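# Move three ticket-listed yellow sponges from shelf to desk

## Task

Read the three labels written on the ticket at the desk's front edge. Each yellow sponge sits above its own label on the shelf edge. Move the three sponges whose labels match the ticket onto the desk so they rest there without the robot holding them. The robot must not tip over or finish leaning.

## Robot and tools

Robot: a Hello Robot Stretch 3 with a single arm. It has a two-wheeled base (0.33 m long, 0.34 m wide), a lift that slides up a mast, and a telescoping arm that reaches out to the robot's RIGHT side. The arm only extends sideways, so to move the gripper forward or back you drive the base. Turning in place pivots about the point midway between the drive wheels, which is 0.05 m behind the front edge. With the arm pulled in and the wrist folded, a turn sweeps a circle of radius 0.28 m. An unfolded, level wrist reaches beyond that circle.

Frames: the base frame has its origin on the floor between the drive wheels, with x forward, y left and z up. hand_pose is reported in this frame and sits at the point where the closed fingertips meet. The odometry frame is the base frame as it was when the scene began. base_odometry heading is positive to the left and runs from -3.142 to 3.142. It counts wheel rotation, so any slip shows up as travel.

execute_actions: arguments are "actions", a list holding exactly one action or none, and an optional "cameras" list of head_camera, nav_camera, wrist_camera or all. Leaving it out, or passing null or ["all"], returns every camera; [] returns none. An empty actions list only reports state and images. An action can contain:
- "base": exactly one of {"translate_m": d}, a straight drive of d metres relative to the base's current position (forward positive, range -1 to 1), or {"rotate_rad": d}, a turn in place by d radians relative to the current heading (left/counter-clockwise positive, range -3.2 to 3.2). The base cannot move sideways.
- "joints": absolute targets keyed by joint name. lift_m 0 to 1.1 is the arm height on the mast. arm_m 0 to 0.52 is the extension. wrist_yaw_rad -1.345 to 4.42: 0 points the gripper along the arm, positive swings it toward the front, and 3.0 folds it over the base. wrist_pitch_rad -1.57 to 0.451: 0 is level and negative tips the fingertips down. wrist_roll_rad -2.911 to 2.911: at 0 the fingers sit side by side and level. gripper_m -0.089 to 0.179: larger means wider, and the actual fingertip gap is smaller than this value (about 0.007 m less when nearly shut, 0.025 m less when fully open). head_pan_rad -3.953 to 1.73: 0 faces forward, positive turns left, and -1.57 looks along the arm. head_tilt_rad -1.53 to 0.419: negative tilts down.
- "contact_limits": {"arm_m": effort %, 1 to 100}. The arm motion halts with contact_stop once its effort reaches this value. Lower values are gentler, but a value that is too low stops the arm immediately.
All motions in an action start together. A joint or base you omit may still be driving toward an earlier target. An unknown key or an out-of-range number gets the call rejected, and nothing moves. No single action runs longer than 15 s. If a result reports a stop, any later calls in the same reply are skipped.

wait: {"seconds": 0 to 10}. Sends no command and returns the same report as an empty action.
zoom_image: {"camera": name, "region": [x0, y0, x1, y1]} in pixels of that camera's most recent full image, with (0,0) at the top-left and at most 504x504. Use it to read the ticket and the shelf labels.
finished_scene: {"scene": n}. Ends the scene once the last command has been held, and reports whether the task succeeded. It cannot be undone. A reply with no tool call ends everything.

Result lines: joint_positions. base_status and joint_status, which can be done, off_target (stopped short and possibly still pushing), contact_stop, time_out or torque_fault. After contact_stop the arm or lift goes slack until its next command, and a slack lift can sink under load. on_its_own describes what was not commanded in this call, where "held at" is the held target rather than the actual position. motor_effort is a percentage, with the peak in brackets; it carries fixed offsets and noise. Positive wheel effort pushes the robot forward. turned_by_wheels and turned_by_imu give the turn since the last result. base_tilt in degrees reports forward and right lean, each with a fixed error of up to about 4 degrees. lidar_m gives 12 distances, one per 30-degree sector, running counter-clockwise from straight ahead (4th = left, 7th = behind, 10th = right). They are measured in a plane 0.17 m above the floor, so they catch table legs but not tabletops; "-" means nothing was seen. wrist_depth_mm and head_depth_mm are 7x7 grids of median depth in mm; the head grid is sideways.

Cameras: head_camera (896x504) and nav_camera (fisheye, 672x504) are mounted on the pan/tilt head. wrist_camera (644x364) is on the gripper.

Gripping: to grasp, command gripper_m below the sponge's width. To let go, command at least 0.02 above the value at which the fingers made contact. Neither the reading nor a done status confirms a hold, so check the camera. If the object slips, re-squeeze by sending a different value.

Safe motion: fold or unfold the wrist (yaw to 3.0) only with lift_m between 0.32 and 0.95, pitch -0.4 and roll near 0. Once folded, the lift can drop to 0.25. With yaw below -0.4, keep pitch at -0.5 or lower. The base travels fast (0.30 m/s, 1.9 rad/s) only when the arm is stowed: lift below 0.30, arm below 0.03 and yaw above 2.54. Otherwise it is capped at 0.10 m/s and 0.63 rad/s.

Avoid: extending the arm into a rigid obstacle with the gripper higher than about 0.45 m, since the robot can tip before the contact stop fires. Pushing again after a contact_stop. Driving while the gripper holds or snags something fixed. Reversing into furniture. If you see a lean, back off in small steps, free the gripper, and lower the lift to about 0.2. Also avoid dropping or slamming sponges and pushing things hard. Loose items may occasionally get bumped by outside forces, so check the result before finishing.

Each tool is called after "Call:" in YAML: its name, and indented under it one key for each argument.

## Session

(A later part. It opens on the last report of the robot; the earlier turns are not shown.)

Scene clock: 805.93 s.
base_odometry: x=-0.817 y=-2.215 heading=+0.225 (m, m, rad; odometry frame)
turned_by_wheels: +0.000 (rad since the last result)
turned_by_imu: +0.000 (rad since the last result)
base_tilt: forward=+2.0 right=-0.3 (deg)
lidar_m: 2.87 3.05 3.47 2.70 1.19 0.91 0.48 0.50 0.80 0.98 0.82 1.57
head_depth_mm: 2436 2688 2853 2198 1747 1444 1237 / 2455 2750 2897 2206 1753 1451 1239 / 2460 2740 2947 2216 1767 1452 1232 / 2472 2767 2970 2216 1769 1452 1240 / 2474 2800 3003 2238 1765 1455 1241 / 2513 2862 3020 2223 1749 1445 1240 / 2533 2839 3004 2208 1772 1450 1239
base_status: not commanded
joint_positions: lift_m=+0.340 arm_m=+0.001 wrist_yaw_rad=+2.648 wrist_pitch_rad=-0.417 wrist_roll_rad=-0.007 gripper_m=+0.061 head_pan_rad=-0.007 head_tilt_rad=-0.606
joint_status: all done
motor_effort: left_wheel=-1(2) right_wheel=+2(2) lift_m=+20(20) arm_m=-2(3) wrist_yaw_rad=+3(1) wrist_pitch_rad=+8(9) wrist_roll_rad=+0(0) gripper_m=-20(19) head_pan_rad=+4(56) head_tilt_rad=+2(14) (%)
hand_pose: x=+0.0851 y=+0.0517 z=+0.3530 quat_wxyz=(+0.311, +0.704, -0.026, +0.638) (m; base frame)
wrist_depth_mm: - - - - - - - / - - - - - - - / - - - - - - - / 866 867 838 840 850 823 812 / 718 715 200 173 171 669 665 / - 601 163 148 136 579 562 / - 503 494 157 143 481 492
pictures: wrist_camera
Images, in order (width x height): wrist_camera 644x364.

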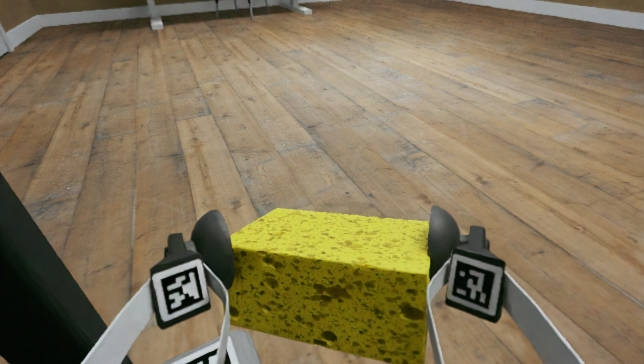

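Call:
execute_actions:
  actions:
    - {"joints":{"lift_m":0.29}}
  cameras: []

Call:
execute_actions:
  actions:
    - {"base":{"rotate_rad":1.5}}
  cameras: []

Call:
execute_actions:
  actions:
    - {"base":{"translate_m":1.0}}
  cameras: []

Call:
execute_actions:
  actions:
    - {"base":{"translate_m":1.0}}
  cameras: ["nav_camera","wrist_camera"]

Scene clock: 818.47 s.
base_odometry: x=-0.817 y=-2.215 heading=+0.225 (m, m, rad; odometry frame)
turned_by_wheels: +0.000 (rad since the last result)
turned_by_imu: +0.000 (rad since the last result)
base_tilt: forward=+2.0 right=-0.4 (deg)
lidar_m: 2.87 3.03 3.48 2.70 1.19 0.91 0.48 0.50 0.80 0.98 0.82 1.57
head_depth_mm: 2442 2688 2864 2241 1757 1458 1242 / 2454 2733 2907 2235 1760 1453 1242 / 2472 2748 2914 2211 1758 1457 1246 / 2461 2772 2989 2225 1784 1450 1234 / 2481 2788 2952 2223 1764 1455 1239 / 2483 2807 3047 2206 1756 1460 1237 / 2537 2836 3004 2215 1763 1445 1243
base_status: not commanded
joint_positions: lift_m=+0.290 arm_m=+0.001 wrist_yaw_rad=+2.648 wrist_pitch_rad=-0.417 wrist_roll_rad=-0.007 gripper_m=+0.061 head_pan_rad=-0.007 head_tilt_rad=-0.606
joint_status: all done
motor_effort: left_wheel=-1(2) right_wheel=+2(1) lift_m=+20(22) arm_m=-2(2) wrist_yaw_rad=+2(3) wrist_pitch_rad=+8(8) wrist_roll_rad=+0(0) gripper_m=-19(19) head_pan_rad=+4(5) head_tilt_rad=+2(2) (%)
hand_pose: x=+0.0850 y=+0.0517 z=+0.3029 quat_wxyz=(+0.311, +0.704, -0.025, +0.638) (m; base frame)
wrist_depth_mm: - - - - - - - / - - - - - - - / - - 979 976 946 940 922 / 782 762 763 759 750 730 716 / 636 628 202 173 170 607 591 / - 533 162 148 136 524 500 / - - 171 157 144 433 441
pictures: none
No camera images: the call's "cameras" was empty. Leave "cameras" out to get every camera's image.

Scene clock: 820.60 s.
base_odometry: x=-0.817 y=-2.215 heading=+1.725 (m, m, rad; odometry frame)
turned_by_wheels: +1.500 (rad since the last result)
turned_by_imu: +1.506 (rad since the last result)
base_tilt: forward=+2.0 right=-0.3 (deg)
lidar_m: 3.32 1.26 0.93 0.49 0.49 0.64 0.98 0.82 1.46 2.87 2.99 3.47
head_depth_mm: 3255 3571 3009 2222 1755 1461 1239 / 3203 3599 3029 2222 1758 1454 1239 / 3191 3625 3027 2223 1759 1441 1240 / 3208 3570 3015 2220 1758 1458 1236 / 3261 3558 3016 2258 1757 1463 1249 / 3252 3552 3026 2227 1759 1463 1241 / 2680 2649 2652 2234 1773 1446 1244
base_status: done
joint_positions: lift_m=+0.290 arm_m=+0.001 wrist_yaw_rad=+2.649 wrist_pitch_rad=-0.417 wrist_roll_rad=-0.007 gripper_m=+0.061 head_pan_rad=-0.007 head_tilt_rad=-0.605
joint_status: not commanded
motor_effort: left_wheel=-1(8) right_wheel=+2(10) lift_m=+20(20) arm_m=-3(3) wrist_yaw_rad=+1(2) wrist_pitch_rad=+8(8) wrist_roll_rad=+0(0) gripper_m=-19(19) head_pan_rad=+4(4) head_tilt_rad=+2(2) (%)
hand_pose: x=+0.0850 y=+0.0517 z=+0.3029 quat_wxyz=(+0.311, +0.704, -0.025, +0.638) (m; base frame)
wrist_depth_mm: 706 790 870 - - - - / 522 817 963 - - - - / 454 888 957 969 954 925 921 / 479 768 754 758 753 722 704 / 523 596 201 173 170 611 607 / - 531 162 148 136 520 502 / - - 170 156 143 426 442
pictures: none
No camera images: the call's "cameras" was empty. Leave "cameras" out to get every camera's image.

Scene clock: 825.53 s.
base_odometry: x=-0.970 y=-1.227 heading=+1.725 (m, m, rad; odometry frame)
turned_by_wheels: +0.000 (rad since the last result)
turned_by_imu: +0.006 (rad since the last result)
base_tilt: forward=+2.1 right=-0.4 (deg)
lidar_m: 2.31 1.25 0.92 0.89 0.92 1.20 1.76 2.11 2.83 2.88 3.00 2.62
head_depth_mm: 2371 2229 2779 2202 1767 1459 1230 / 2348 2425 2804 2217 1765 1456 1232 / 2343 2238 2858 2219 1750 1456 1233 / 2391 2424 2797 2190 1762 1455 1239 / 2380 2643 2839 2211 1779 1445 1247 / 2401 2643 2903 2230 1752 1459 1239 / 2357 2551 2627 2221 1764 1465 1243
base_status: done
joint_positions: lift_m=+0.290 arm_m=+0.001 wrist_yaw_rad=+2.649 wrist_pitch_rad=-0.418 wrist_roll_rad=-0.007 gripper_m=+0.061 head_pan_rad=-0.007 head_tilt_rad=-0.605
joint_status: not commanded
motor_effort: left_wheel=-3(4) right_wheel=+2(8) lift_m=+20(20) arm_m=-3(3) wrist_yaw_rad=+1(2) wrist_pitch_rad=+8(8) wrist_roll_rad=+0(0) gripper_m=-19(19) head_pan_rad=+3(5) head_tilt_rad=+1(2) (%)
hand_pose: x=+0.0849 y=+0.0517 z=+0.3029 quat_wxyz=(+0.311, +0.704, -0.025, +0.638) (m; base frame)
wrist_depth_mm: 717 776 856 985 - - - / 746 830 934 - - - - / 795 888 940 951 965 928 941 / 763 753 756 753 737 738 732 / 628 628 201 173 170 604 598 / - 538 163 148 136 529 503 / - - 172 157 142 426 441
pictures: none
No camera images: the call's "cameras" was empty. Leave "cameras" out to get every camera's image.

Scene clock: 830.47 s.
base_odometry: x=-1.123 y=-0.239 heading=+1.725 (m, m, rad; odometry frame)
turned_by_wheels: +0.000 (rad since the last result)
turned_by_imu: +0.006 (rad since the last result)
base_tilt: forward=+2.0 right=-0.4 (deg)
lidar_m: 1.31 1.22 0.88 0.85 0.91 1.26 2.15 3.15 2.98 2.89 1.82 1.71
head_depth_mm: 1477 1639 1324 2004 1760 1447 1233 / 1485 1633 1333 1104 1760 1451 1244 / 1476 1637 1320 1997 1768 1448 1237 / 1486 1642 1327 1988 1722 1451 1240 / 1478 1646 1850 2070 1765 1458 1241 / 1495 1657 1845 2073 1748 1456 1237 / 1496 1651 1849 2056 1753 1454 1236
base_status: done
joint_positions: lift_m=+0.290 arm_m=+0.001 wrist_yaw_rad=+2.649 wrist_pitch_rad=-0.418 wrist_roll_rad=-0.007 gripper_m=+0.061 head_pan_rad=-0.007 head_tilt_rad=-0.605
joint_status: not commanded
motor_effort: left_wheel=-2(6) right_wheel=+2(9) lift_m=+20(20) arm_m=-3(3) wrist_yaw_rad=+1(2) wrist_pitch_rad=+8(8) wrist_roll_rad=+0(0) gripper_m=-19(19) head_pan_rad=+4(4) head_tilt_rad=+2(2) (%)
hand_pose: x=+0.0849 y=+0.0517 z=+0.3029 quat_wxyz=(+0.311, +0.704, -0.025, +0.638) (m; base frame)
wrist_depth_mm: 695 742 839 951 - - - / 735 814 905 - - - - / 778 845 920 942 950 934 931 / 791 754 781 750 755 734 731 / 632 622 201 173 170 603 591 / - 535 162 147 136 527 504 / - - 171 157 143 426 437
pictures: nav_camera (sideways: a quarter turn counterclockwise sets it upright), wrist_camera
Images, in order (width x height): nav_camera 672x504, wrist_camera 644x364.

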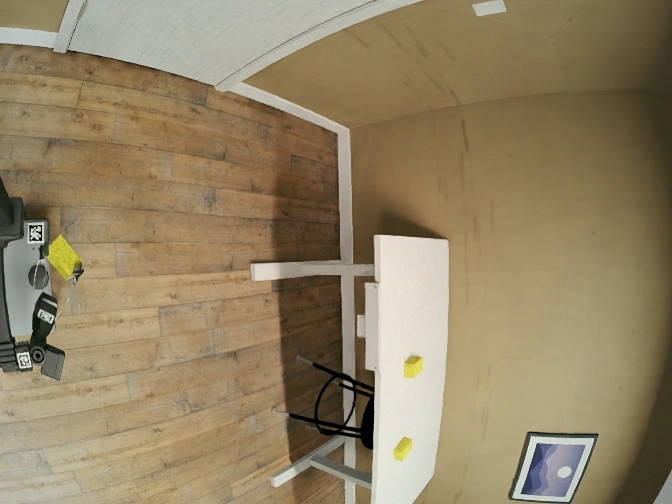

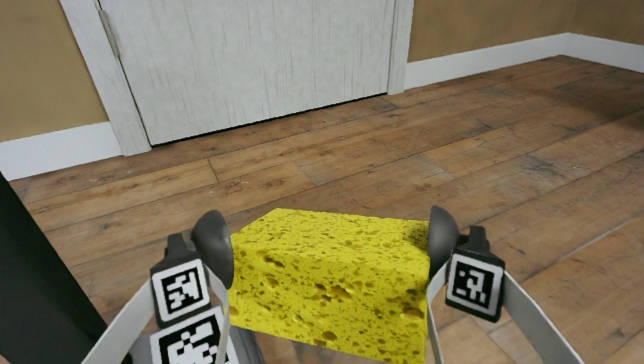

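Call:
execute_actions:
  actions:
    - {"base":{"translate_m":0.32}}
  cameras: []

Call:
execute_actions:
  actions:
    - {"base":{"rotate_rad":1.57}}
  cameras: []

Call:
execute_actions:
  actions:
    - {"base":{"translate_m":-0.25}}
  cameras: []

Call:
execute_actions:
  actions:
    - {"joints":{"lift_m":0.40,"head_pan_rad":-1.57,"head_tilt_rad":-0.7}}
  cameras: []

Call:
execute_actions:
  actions:
    - {"joints":{"lift_m":0.70,"wrist_yaw_rad":0}}
  cameras: ["head_camera","wrist_camera"]

Scene clock: 848.40 s.
base_odometry: x=-1.172 y=+0.078 heading=+1.724 (m, m, rad; odometry frame)
turned_by_wheels: +0.000 (rad since the last result)
turned_by_imu: +0.002 (rad since the last result)
base_tilt: forward=+2.0 right=-0.4 (deg)
lidar_m: 0.98 1.21 0.88 0.85 0.89 1.26 2.47 3.46 2.99 2.90 1.11 1.13
head_depth_mm: 1189 1317 1327 975 850 1453 1242 / 1198 1324 1313 978 851 1459 1235 / 1194 1328 1326 978 852 1452 1241 / 1201 1341 1318 977 1399 1453 1245 / 1206 1339 1507 1642 1722 1465 1240 / 1207 1344 1507 1719 1759 1457 1237 / 1208 1341 1506 1721 1774 1457 1236
base_status: done
joint_positions: lift_m=+0.290 arm_m=+0.001 wrist_yaw_rad=+2.649 wrist_pitch_rad=-0.418 wrist_roll_rad=-0.007 gripper_m=+0.061 head_pan_rad=-0.007 head_tilt_rad=-0.605
joint_status: not commanded
motor_effort: left_wheel=-2(6) right_wheel=+2(9) lift_m=+20(20) arm_m=-3(3) wrist_yaw_rad=+2(1) wrist_pitch_rad=+8(8) wrist_roll_rad=+0(0) gripper_m=-19(19) head_pan_rad=+5(5) head_tilt_rad=+2(2) (%)
hand_pose: x=+0.0849 y=+0.0517 z=+0.3029 quat_wxyz=(+0.311, +0.704, -0.025, +0.638) (m; base frame)
wrist_depth_mm: 677 745 824 973 - - - / 722 779 891 - - - - / 766 867 919 966 974 944 924 / 782 751 759 741 750 729 711 / 635 626 202 173 170 605 601 / - 537 162 148 136 529 506 / - - 171 156 144 436 437
pictures: none
No camera images: the call's "cameras" was empty. Leave "cameras" out to get every camera's image.

Scene clock: 850.60 s.
base_odometry: x=-1.172 y=+0.078 heading=-2.989 (m, m, rad; odometry frame)
turned_by_wheels: +1.570 (rad since the last result)
turned_by_imu: +1.576 (rad since the last result)
base_tilt: forward=+2.0 right=-0.4 (deg)
lidar_m: 0.85 0.89 1.26 2.47 3.51 3.00 2.91 1.11 1.42 0.99 1.21 0.88
head_depth_mm: 691 765 858 974 1127 1338 1233 / 695 768 860 980 1134 1344 1245 / 697 771 863 983 1138 1358 1241 / 699 774 867 984 1144 1358 1245 / 702 777 872 990 1147 1357 1237 / 704 781 876 993 1156 1356 1244 / 704 779 872 997 1160 1369 1242
base_status: done
joint_positions: lift_m=+0.290 arm_m=+0.001 wrist_yaw_rad=+2.649 wrist_pitch_rad=-0.418 wrist_roll_rad=-0.007 gripper_m=+0.061 head_pan_rad=-0.007 head_tilt_rad=-0.605
joint_status: not commanded
motor_effort: left_wheel=-1(6) right_wheel=+2(9) lift_m=+20(20) arm_m=-3(3) wrist_yaw_rad=+2(2) wrist_pitch_rad=+8(8) wrist_roll_rad=+0(0) gripper_m=-19(19) head_pan_rad=+5(3) head_tilt_rad=+2(2) (%)
hand_pose: x=+0.0849 y=+0.0516 z=+0.3029 quat_wxyz=(+0.311, +0.704, -0.025, +0.638) (m; base frame)
wrist_depth_mm: - - - - - 862 663 / - - - - - 918 706 / - - 962 962 949 872 724 / 786 760 750 763 733 727 694 / 636 625 201 174 170 606 597 / - 537 163 148 136 521 503 / - - 171 157 143 430 432
pictures: none
No camera images: the call's "cameras" was empty. Leave "cameras" out to get every camera's image.

Scene clock: 853.20 s.
base_odometry: x=-0.925 y=+0.116 heading=-2.989 (m, m, rad; odometry frame)
turned_by_wheels: +0.000 (rad since the last result)
turned_by_imu: -0.001 (rad since the last result)
base_tilt: forward=+2.0 right=-0.4 (deg)
lidar_m: 1.10 1.15 1.62 2.84 3.51 2.73 2.65 1.40 0.94 1.00 1.48 1.14
head_depth_mm: 914 1006 1131 1277 1477 1452 1236 / 914 1009 1134 1291 1483 1457 1236 / 915 1013 1138 1294 1495 1452 1237 / 920 1021 1141 1299 1509 1452 1230 / 922 1021 1155 1306 1505 1455 1240 / 921 1028 1148 1304 1524 1453 1238 / 926 1015 1157 1319 1546 1458 1233
base_status: done
joint_positions: lift_m=+0.290 arm_m=+0.001 wrist_yaw_rad=+2.649 wrist_pitch_rad=-0.418 wrist_roll_rad=-0.007 gripper_m=+0.061 head_pan_rad=-0.007 head_tilt_rad=-0.605
joint_status: not commanded
motor_effort: left_wheel=-2(9) right_wheel=+2(5) lift_m=+20(20) arm_m=-3(3) wrist_yaw_rad=+1(2) wrist_pitch_rad=+8(8) wrist_roll_rad=+0(0) gripper_m=-19(19) head_pan_rad=+4(5) head_tilt_rad=+2(2) (%)
hand_pose: x=+0.0849 y=+0.0516 z=+0.3028 quat_wxyz=(+0.311, +0.704, -0.025, +0.638) (m; base frame)
wrist_depth_mm: - - - - - - 900 / - - - - - - 926 / - 988 1000 956 973 949 895 / 786 766 762 752 742 746 721 / 635 630 201 173 169 597 587 / - 533 162 148 136 526 503 / - - 171 157 144 431 438
pictures: none
No camera images: the call's "cameras" was empty. Leave "cameras" out to get every camera's image.

Scene clock: 855.03 s.
base_odometry: x=-0.925 y=+0.116 heading=-2.989 (m, m, rad; odometry frame)
turned_by_wheels: +0.000 (rad since the last result)
turned_by_imu: +0.000 (rad since the last result)
base_tilt: forward=+2.0 right=-0.3 (deg)
lidar_m: 1.10 1.15 1.62 2.85 3.51 2.73 2.65 1.40 0.94 1.00 1.48 1.14
head_depth_mm: 1201 1325 1116 868 1579 1376 1194 / 1214 1338 1110 901 1616 1374 1187 / 1213 1341 1117 870 1574 1382 1189 / 1218 1354 1119 867 1590 1377 1190 / 1232 1364 1107 868 1548 1355 1196 / 1237 1365 1116 904 1630 1377 1189 / 1235 1390 1553 903 1645 1382 1198
base_status: not commanded
joint_positions: lift_m=+0.400 arm_m=+0.001 wrist_yaw_rad=+2.649 wrist_pitch_rad=-0.418 wrist_roll_rad=-0.007 gripper_m=+0.061 head_pan_rad=-1.563 head_tilt_rad=-0.691
joint_status: all done
motor_effort: left_wheel=-2(2) right_wheel=+2(2) lift_m=+25(25) arm_m=-3(3) wrist_yaw_rad=+1(2) wrist_pitch_rad=+8(8) wrist_roll_rad=+0(0) gripper_m=-19(20) head_pan_rad=-4(53) head_tilt_rad=-3(11) (%)
hand_pose: x=+0.0849 y=+0.0516 z=+0.4125 quat_wxyz=(+0.311, +0.704, -0.025, +0.638) (m; base frame)
wrist_depth_mm: - - - - - - 885 / - - - - - - 919 / - - - - - - 946 / 989 979 949 953 919 928 916 / 791 794 200 172 170 749 759 / - 681 163 147 136 656 639 / - 560 551 156 143 541 545
pictures: none
No camera images: the call's "cameras" was empty. Leave "cameras" out to get every camera's image.

Scene clock: 858.60 s.
base_odometry: x=-0.925 y=+0.116 heading=-2.989 (m, m, rad; odometry frame)
turned_by_wheels: +0.000 (rad since the last result)
turned_by_imu: +0.000 (rad since the last result)
base_tilt: forward=+2.0 right=-0.4 (deg)
lidar_m: 1.10 1.15 1.62 2.84 3.52 2.73 2.65 1.40 0.94 1.00 1.48 1.14
head_depth_mm: 1202 1321 1113 869 1580 1368 1207 / 1211 1334 1110 896 1619 1383 1216 / 1219 1340 1117 868 1586 648 - / 1222 1347 1114 873 1579 646 1181 / 1220 1359 1111 869 1540 1340 1195 / 1235 1364 1115 900 1629 1377 1195 / 1235 1398 1561 900 1626 1383 1191
base_status: not commanded
joint_positions: lift_m=+0.700 arm_m=+0.001 wrist_yaw_rad=+0.002 wrist_pitch_rad=-0.418 wrist_roll_rad=-0.007 gripper_m=+0.061 head_pan_rad=-1.563 head_tilt_rad=-0.691
joint_status: all done
motor_effort: left_wheel=-2(2) right_wheel=+2(2) lift_m=+25(26) arm_m=-3(3) wrist_yaw_rad=-2(2) wrist_pitch_rad=+8(8) wrist_roll_rad=+0(0) gripper_m=-19(19) head_pan_rad=-4(4) head_tilt_rad=-3(3) (%)
hand_pose: x=-0.0212 y=-0.3705 z=+0.7125 quat_wxyz=(+0.694, +0.148, -0.689, -0.146) (m; base frame)
wrist_depth_mm: - - 637 611 517 561 549 / - 413 385 380 390 385 399 / - - 422 423 - - 654 / - - - - - - - / - - 201 172 169 - - / - - 163 147 137 - 987 / 900 881 863 157 143 840 864
pictures: head_camera (sideways: a quarter turn clockwise sets it upright), wrist_camera
Images, in order (width x height): head_camera 896x504, wrist_camera 644x364.

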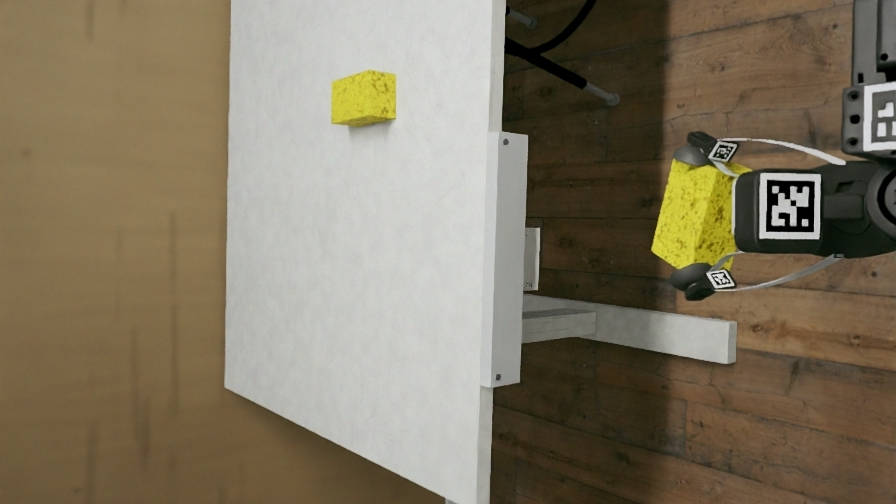

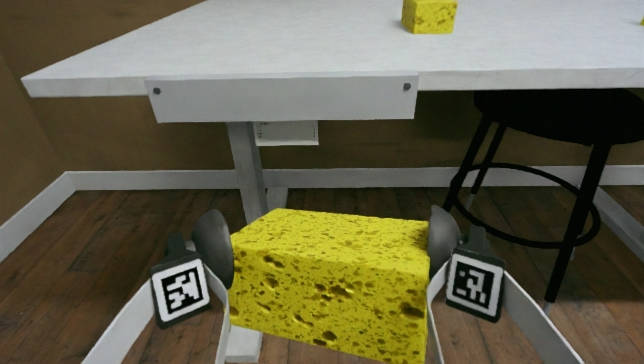

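Call:
execute_actions:
  actions:
    - {"base":{"translate_m":0.1},"joints":{"wrist_pitch_rad":0}}
  cameras: []

Call:
execute_actions:
  actions:
    - {"joints":{"arm_m":0.44},"contact_limits":{"arm_m":18}}
  cameras: []

Call:
execute_actions:
  actions:
    - {"joints":{"lift_m":0.662}}
  cameras: ["wrist_camera","head_camera"]

Scene clock: 869.13 s.
base_odometry: x=-1.024 y=+0.100 heading=-2.989 (m, m, rad; odometry frame)
turned_by_wheels: +0.000 (rad since the last result)
turned_by_imu: +0.001 (rad since the last result)
base_tilt: forward=+2.0 right=-0.4 (deg)
lidar_m: 1.00 1.04 1.48 2.53 3.51 2.84 2.75 1.47 1.00 0.99 1.42 1.03
head_depth_mm: 1208 1330 1108 868 1581 1377 1212 / 1216 1339 1111 869 1584 1379 1221 / 1218 1337 1112 871 713 1367 - / 1224 1343 1110 873 614 1381 1181 / 1229 1354 1120 900 1627 1382 1193 / 1233 1395 1546 902 1621 1377 1197 / 1242 1400 1598 1824 1627 1368 1188
base_status: done
joint_positions: lift_m=+0.700 arm_m=+0.001 wrist_yaw_rad=+0.002 wrist_pitch_rad=-0.027 wrist_roll_rad=-0.007 gripper_m=+0.061 head_pan_rad=-1.563 head_tilt_rad=-0.691
joint_status: all done
motor_effort: left_wheel=-1(3) right_wheel=+2(7) lift_m=+25(25) arm_m=-3(3) wrist_yaw_rad=-2(2) wrist_pitch_rad=+12(13) wrist_roll_rad=+0(1) gripper_m=-19(19) head_pan_rad=-4(3) head_tilt_rad=-3(3) (%)
hand_pose: x=-0.0211 y=-0.4015 z=+0.8076 quat_wxyz=(+0.710, +0.010, -0.704, -0.009) (m; base frame)
wrist_depth_mm: - - - - - - - / - - - - - - - / - - - - - - - / - - 755 723 707 596 660 / - - 201 173 170 440 436 / - - 163 148 136 - - / - - - 157 143 - -
pictures: none
No camera images: the call's "cameras" was empty. Leave "cameras" out to get every camera's image.

Scene clock: 873.57 s.
base_odometry: x=-1.024 y=+0.100 heading=-2.989 (m, m, rad; odometry frame)
turned_by_wheels: +0.000 (rad since the last result)
turned_by_imu: +0.000 (rad since the last result)
base_tilt: forward=+2.0 right=-0.3 (deg)
lidar_m: 1.00 1.04 1.48 2.53 3.50 2.83 2.75 1.48 1.00 0.99 1.42 1.03
head_depth_mm: 1200 1332 1110 866 1591 1431 - / 1216 1335 1115 897 1542 1374 1192 / 1212 1348 1159 814 1544 1379 1192 / 1225 1351 1153 842 1524 1384 1202 / 1223 1363 1116 898 1634 1380 1193 / 1233 1389 1552 903 1625 1380 1196 / 1238 1384 1598 1823 1626 1373 1187
base_status: not commanded
joint_positions: lift_m=+0.700 arm_m=+0.440 wrist_yaw_rad=+0.000 wrist_pitch_rad=-0.025 wrist_roll_rad=-0.007 gripper_m=+0.061 head_pan_rad=-1.563 head_tilt_rad=-0.691
joint_status: all done
motor_effort: left_wheel=-1(2) right_wheel=+2(2) lift_m=+25(25) arm_m=+3(3) wrist_yaw_rad=+0(2) wrist_pitch_rad=+12(12) wrist_roll_rad=+0(0) gripper_m=-19(19) head_pan_rad=-3(3) head_tilt_rad=-3(3) (%)
contact_limits: arm_m 18 (drawing in: default 17, maximum 28; extending or still: default 23, maximum 37)
hand_pose: x=-0.0213 y=-0.8402 z=+0.8080 quat_wxyz=(+0.710, +0.009, -0.704, -0.009) (m; base frame)
wrist_depth_mm: 698 703 687 677 665 661 671 / 722 718 711 701 701 698 688 / 734 734 726 728 735 707 708 / 781 763 747 713 696 670 649 / 812 790 201 174 170 408 400 / 841 317 163 147 136 305 288 / 239 235 224 156 143 218 223
pictures: none
No camera images: the call's "cameras" was empty. Leave "cameras" out to get every camera's image.

Scene clock: 874.73 s.
base_odometry: x=-1.024 y=+0.100 heading=-2.989 (m, m, rad; odometry frame)
turned_by_wheels: +0.000 (rad since the last result)
turned_by_imu: +0.000 (rad since the last result)
base_tilt: forward=+2.0 right=-0.4 (deg)
lidar_m: 1.00 1.04 1.48 2.53 3.52 2.84 2.75 1.48 1.01 0.98 1.42 1.03
head_depth_mm: 1208 1326 1106 869 1571 1397 - / 1209 1339 1109 897 1603 1374 1192 / 1219 1349 1116 - 1543 1387 1193 / 1227 1350 1139 844 1531 1367 1191 / 1227 1354 1110 900 1633 1368 1190 / 1234 1395 1551 899 1622 1371 1195 / 1240 1389 1584 1825 1634 1376 1200
base_status: not commanded
joint_positions: lift_m=+0.662 arm_m=+0.440 wrist_yaw_rad=+0.000 wrist_pitch_rad=-0.025 wrist_roll_rad=-0.007 gripper_m=+0.061 head_pan_rad=-1.563 head_tilt_rad=-0.691
joint_status: all done
motor_effort: left_wheel=-2(2) right_wheel=+2(2) lift_m=+20(20) arm_m=+3(3) wrist_yaw_rad=+0(0) wrist_pitch_rad=+12(12) wrist_roll_rad=+0(0) gripper_m=-19(20) head_pan_rad=-4(4) head_tilt_rad=-2(3) (%)
hand_pose: x=-0.0213 y=-0.8402 z=+0.7703 quat_wxyz=(+0.710, +0.009, -0.704, -0.009) (m; base frame)
wrist_depth_mm: 704 686 693 681 691 684 671 / 724 713 718 706 706 711 690 / 754 745 738 733 739 716 701 / 801 776 555 543 524 520 499 / 800 335 200 173 170 311 305 / 236 240 163 148 136 232 216 / 181 179 169 156 143 165 170
pictures: head_camera (sideways: a quarter turn clockwise sets it upright), wrist_camera
Images, in order (width x height): head_camera 896x504, wrist_camera 644x364.

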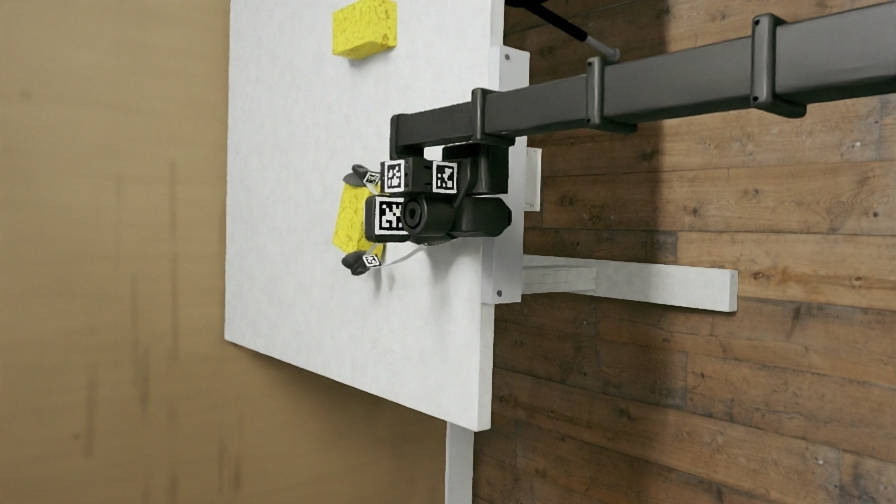

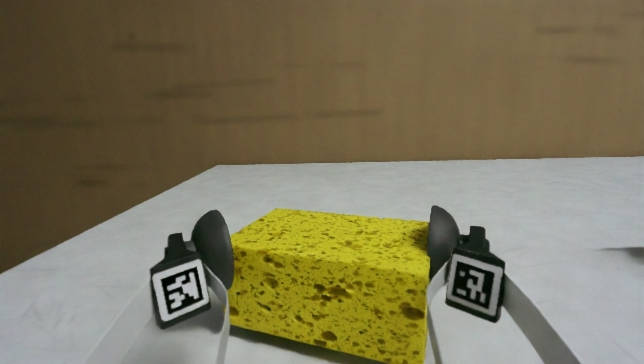

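Call:
execute_actions:
  actions:
    - {"joints":{"lift_m":0.653}}
  cameras: []

Call:
execute_actions:
  actions:
    - {"joints":{"gripper_m":0.165}}
  cameras: ["wrist_camera"]

Call:
execute_actions:
  actions:
    - {"joints":{"arm_m":0.0}}
  cameras: ["head_camera","nav_camera"]

Scene clock: 883.83 s.
base_odometry: x=-1.024 y=+0.100 heading=-2.989 (m, m, rad; odometry frame)
turned_by_wheels: +0.000 (rad since the last result)
turned_by_imu: +0.000 (rad since the last result)
base_tilt: forward=+2.0 right=-0.3 (deg)
lidar_m: 1.00 1.04 1.48 2.52 3.50 2.84 2.75 1.48 1.00 0.99 1.41 1.03
head_depth_mm: 1201 1333 1112 870 1584 1404 - / 1212 1335 1112 899 1620 1371 1192 / 1217 1345 1119 - 1546 1374 1199 / 1226 1346 1133 859 1539 1375 1186 / 1229 1360 1112 898 1623 1371 1192 / 1228 1382 1549 899 1622 1376 1189 / 1243 1392 1595 1825 1632 1387 1192
base_status: not commanded
joint_positions: lift_m=+0.653 arm_m=+0.440 wrist_yaw_rad=+0.000 wrist_pitch_rad=-0.025 wrist_roll_rad=-0.007 gripper_m=+0.061 head_pan_rad=-1.563 head_tilt_rad=-0.691
joint_status: all done
motor_effort: left_wheel=-2(2) right_wheel=+2(2) lift_m=+20(20) arm_m=+3(3) wrist_yaw_rad=+0(0) wrist_pitch_rad=+12(12) wrist_roll_rad=+0(0) gripper_m=-19(19) head_pan_rad=-4(4) head_tilt_rad=-3(3) (%)
hand_pose: x=-0.0213 y=-0.8402 z=+0.7613 quat_wxyz=(+0.710, +0.009, -0.704, -0.009) (m; base frame)
wrist_depth_mm: 697 700 689 686 677 682 679 / 732 729 713 697 695 693 698 / 757 767 740 746 726 720 712 / 779 760 530 503 486 469 451 / 793 311 200 173 169 289 277 / 218 223 163 149 136 215 199 / 167 165 164 152 143 153 157
pictures: none
No camera images: the call's "cameras" was empty. Leave "cameras" out to get every camera's image.

Scene clock: 885.37 s.
base_odometry: x=-1.024 y=+0.100 heading=-2.989 (m, m, rad; odometry frame)
turned_by_wheels: +0.000 (rad since the last result)
turned_by_imu: +0.000 (rad since the last result)
base_tilt: forward=+2.0 right=-0.4 (deg)
lidar_m: 1.00 1.05 1.48 2.53 3.49 2.83 2.75 1.48 1.00 0.98 1.42 1.03
head_depth_mm: 1203 1325 1111 867 1574 1405 - / 1208 1333 1113 894 1611 1366 1185 / 1219 1350 1119 - 1552 1373 1197 / 1230 1354 1117 844 1524 1375 1195 / 1231 1362 1115 899 1615 1365 1193 / 1234 1391 1563 899 1634 1385 1194 / 1235 1400 1597 1821 1632 1380 1194
base_status: not commanded
joint_positions: lift_m=+0.653 arm_m=+0.440 wrist_yaw_rad=+0.000 wrist_pitch_rad=-0.025 wrist_roll_rad=-0.007 gripper_m=+0.165 head_pan_rad=-1.563 head_tilt_rad=-0.691
joint_status: all done
motor_effort: left_wheel=-2(2) right_wheel=+2(2) lift_m=+20(19) arm_m=+3(2) wrist_yaw_rad=-1(0) wrist_pitch_rad=+12(11) wrist_roll_rad=+0(0) gripper_m=+0(80) head_pan_rad=-3(4) head_tilt_rad=-3(2) (%)
hand_pose: x=-0.0213 y=-0.8402 z=+0.7613 quat_wxyz=(+0.710, +0.009, -0.704, -0.009) (m; base frame)
wrist_depth_mm: 694 698 689 693 669 685 672 / 721 729 713 701 700 708 689 / 749 742 740 722 705 714 701 / 767 770 516 504 490 471 455 / 801 337 278 174 185 288 279 / 224 214 165 147 137 202 205 / - 164 163 151 142 158 150
pictures: wrist_camera
Images, in order (width x height): wrist_camera 644x364.

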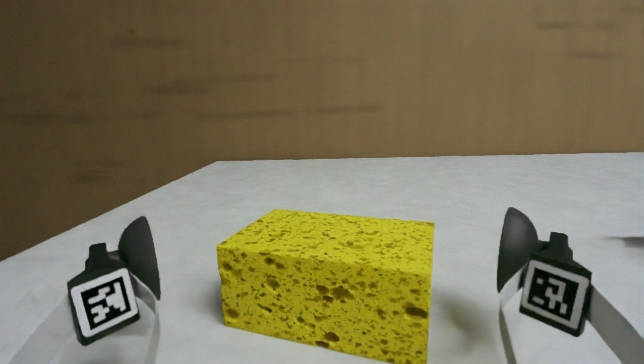

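Scene clock: 889.80 s.
base_odometry: x=-1.024 y=+0.100 heading=-2.989 (m, m, rad; odometry frame)
turned_by_wheels: +0.000 (rad since the last result)
turned_by_imu: +0.001 (rad since the last result)
base_tilt: forward=+2.0 right=-0.3 (deg)
lidar_m: 1.00 1.04 1.48 2.52 3.50 2.83 2.75 1.48 1.00 0.99 1.42 1.03
head_depth_mm: 1209 1329 1114 870 1574 1371 1195 / 1212 1336 1111 871 1584 1376 1189 / 1226 1343 1110 870 1537 1384 1210 / 1224 1356 1117 869 1524 1382 1184 / 1227 1364 1122 900 1634 1350 1193 / 1232 1389 1559 901 1622 1381 1193 / 1245 1390 1599 1815 1631 1374 1195
base_status: not commanded
joint_positions: lift_m=+0.653 arm_m=+0.001 wrist_yaw_rad=+0.000 wrist_pitch_rad=-0.024 wrist_roll_rad=-0.007 gripper_m=+0.165 head_pan_rad=-1.563 head_tilt_rad=-0.691
joint_status: all done
motor_effort: left_wheel=-1(2) right_wheel=+2(2) lift_m=+20(20) arm_m=-3(4) wrist_yaw_rad=+1(0) wrist_pitch_rad=+11(12) wrist_roll_rad=+0(0) gripper_m=+0(0) head_pan_rad=-3(4) head_tilt_rad=-3(3) (%)
hand_pose: x=-0.0214 y=-0.4016 z=+0.7616 quat_wxyz=(+0.710, +0.009, -0.704, -0.009) (m; base frame)
wrist_depth_mm: - - - - - - - / - - - - - - - / - - - - - - - / - - 536 512 500 484 465 / - - - 396 394 392 664 / - - - - - - - / - - - - - - -
pictures: head_camera (sideways: a quarter turn clockwise sets it upright), nav_camera (sideways: a quarter turn counterclockwise sets it upright)
Images, in order (width x height): head_camera 896x504, nav_camera 672x504.

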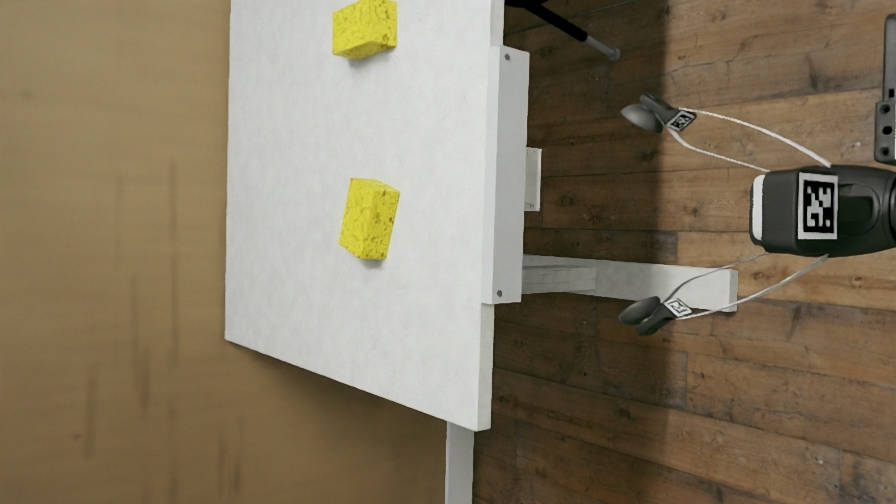

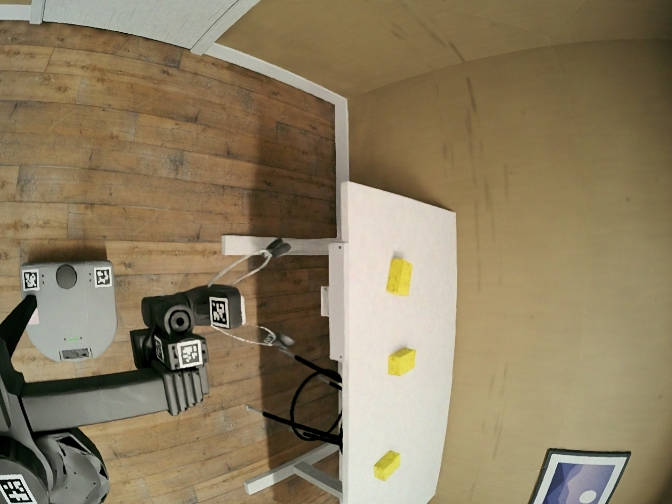

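Call:
finished_scene:
  scene: 1

The scene is finished: the task was done.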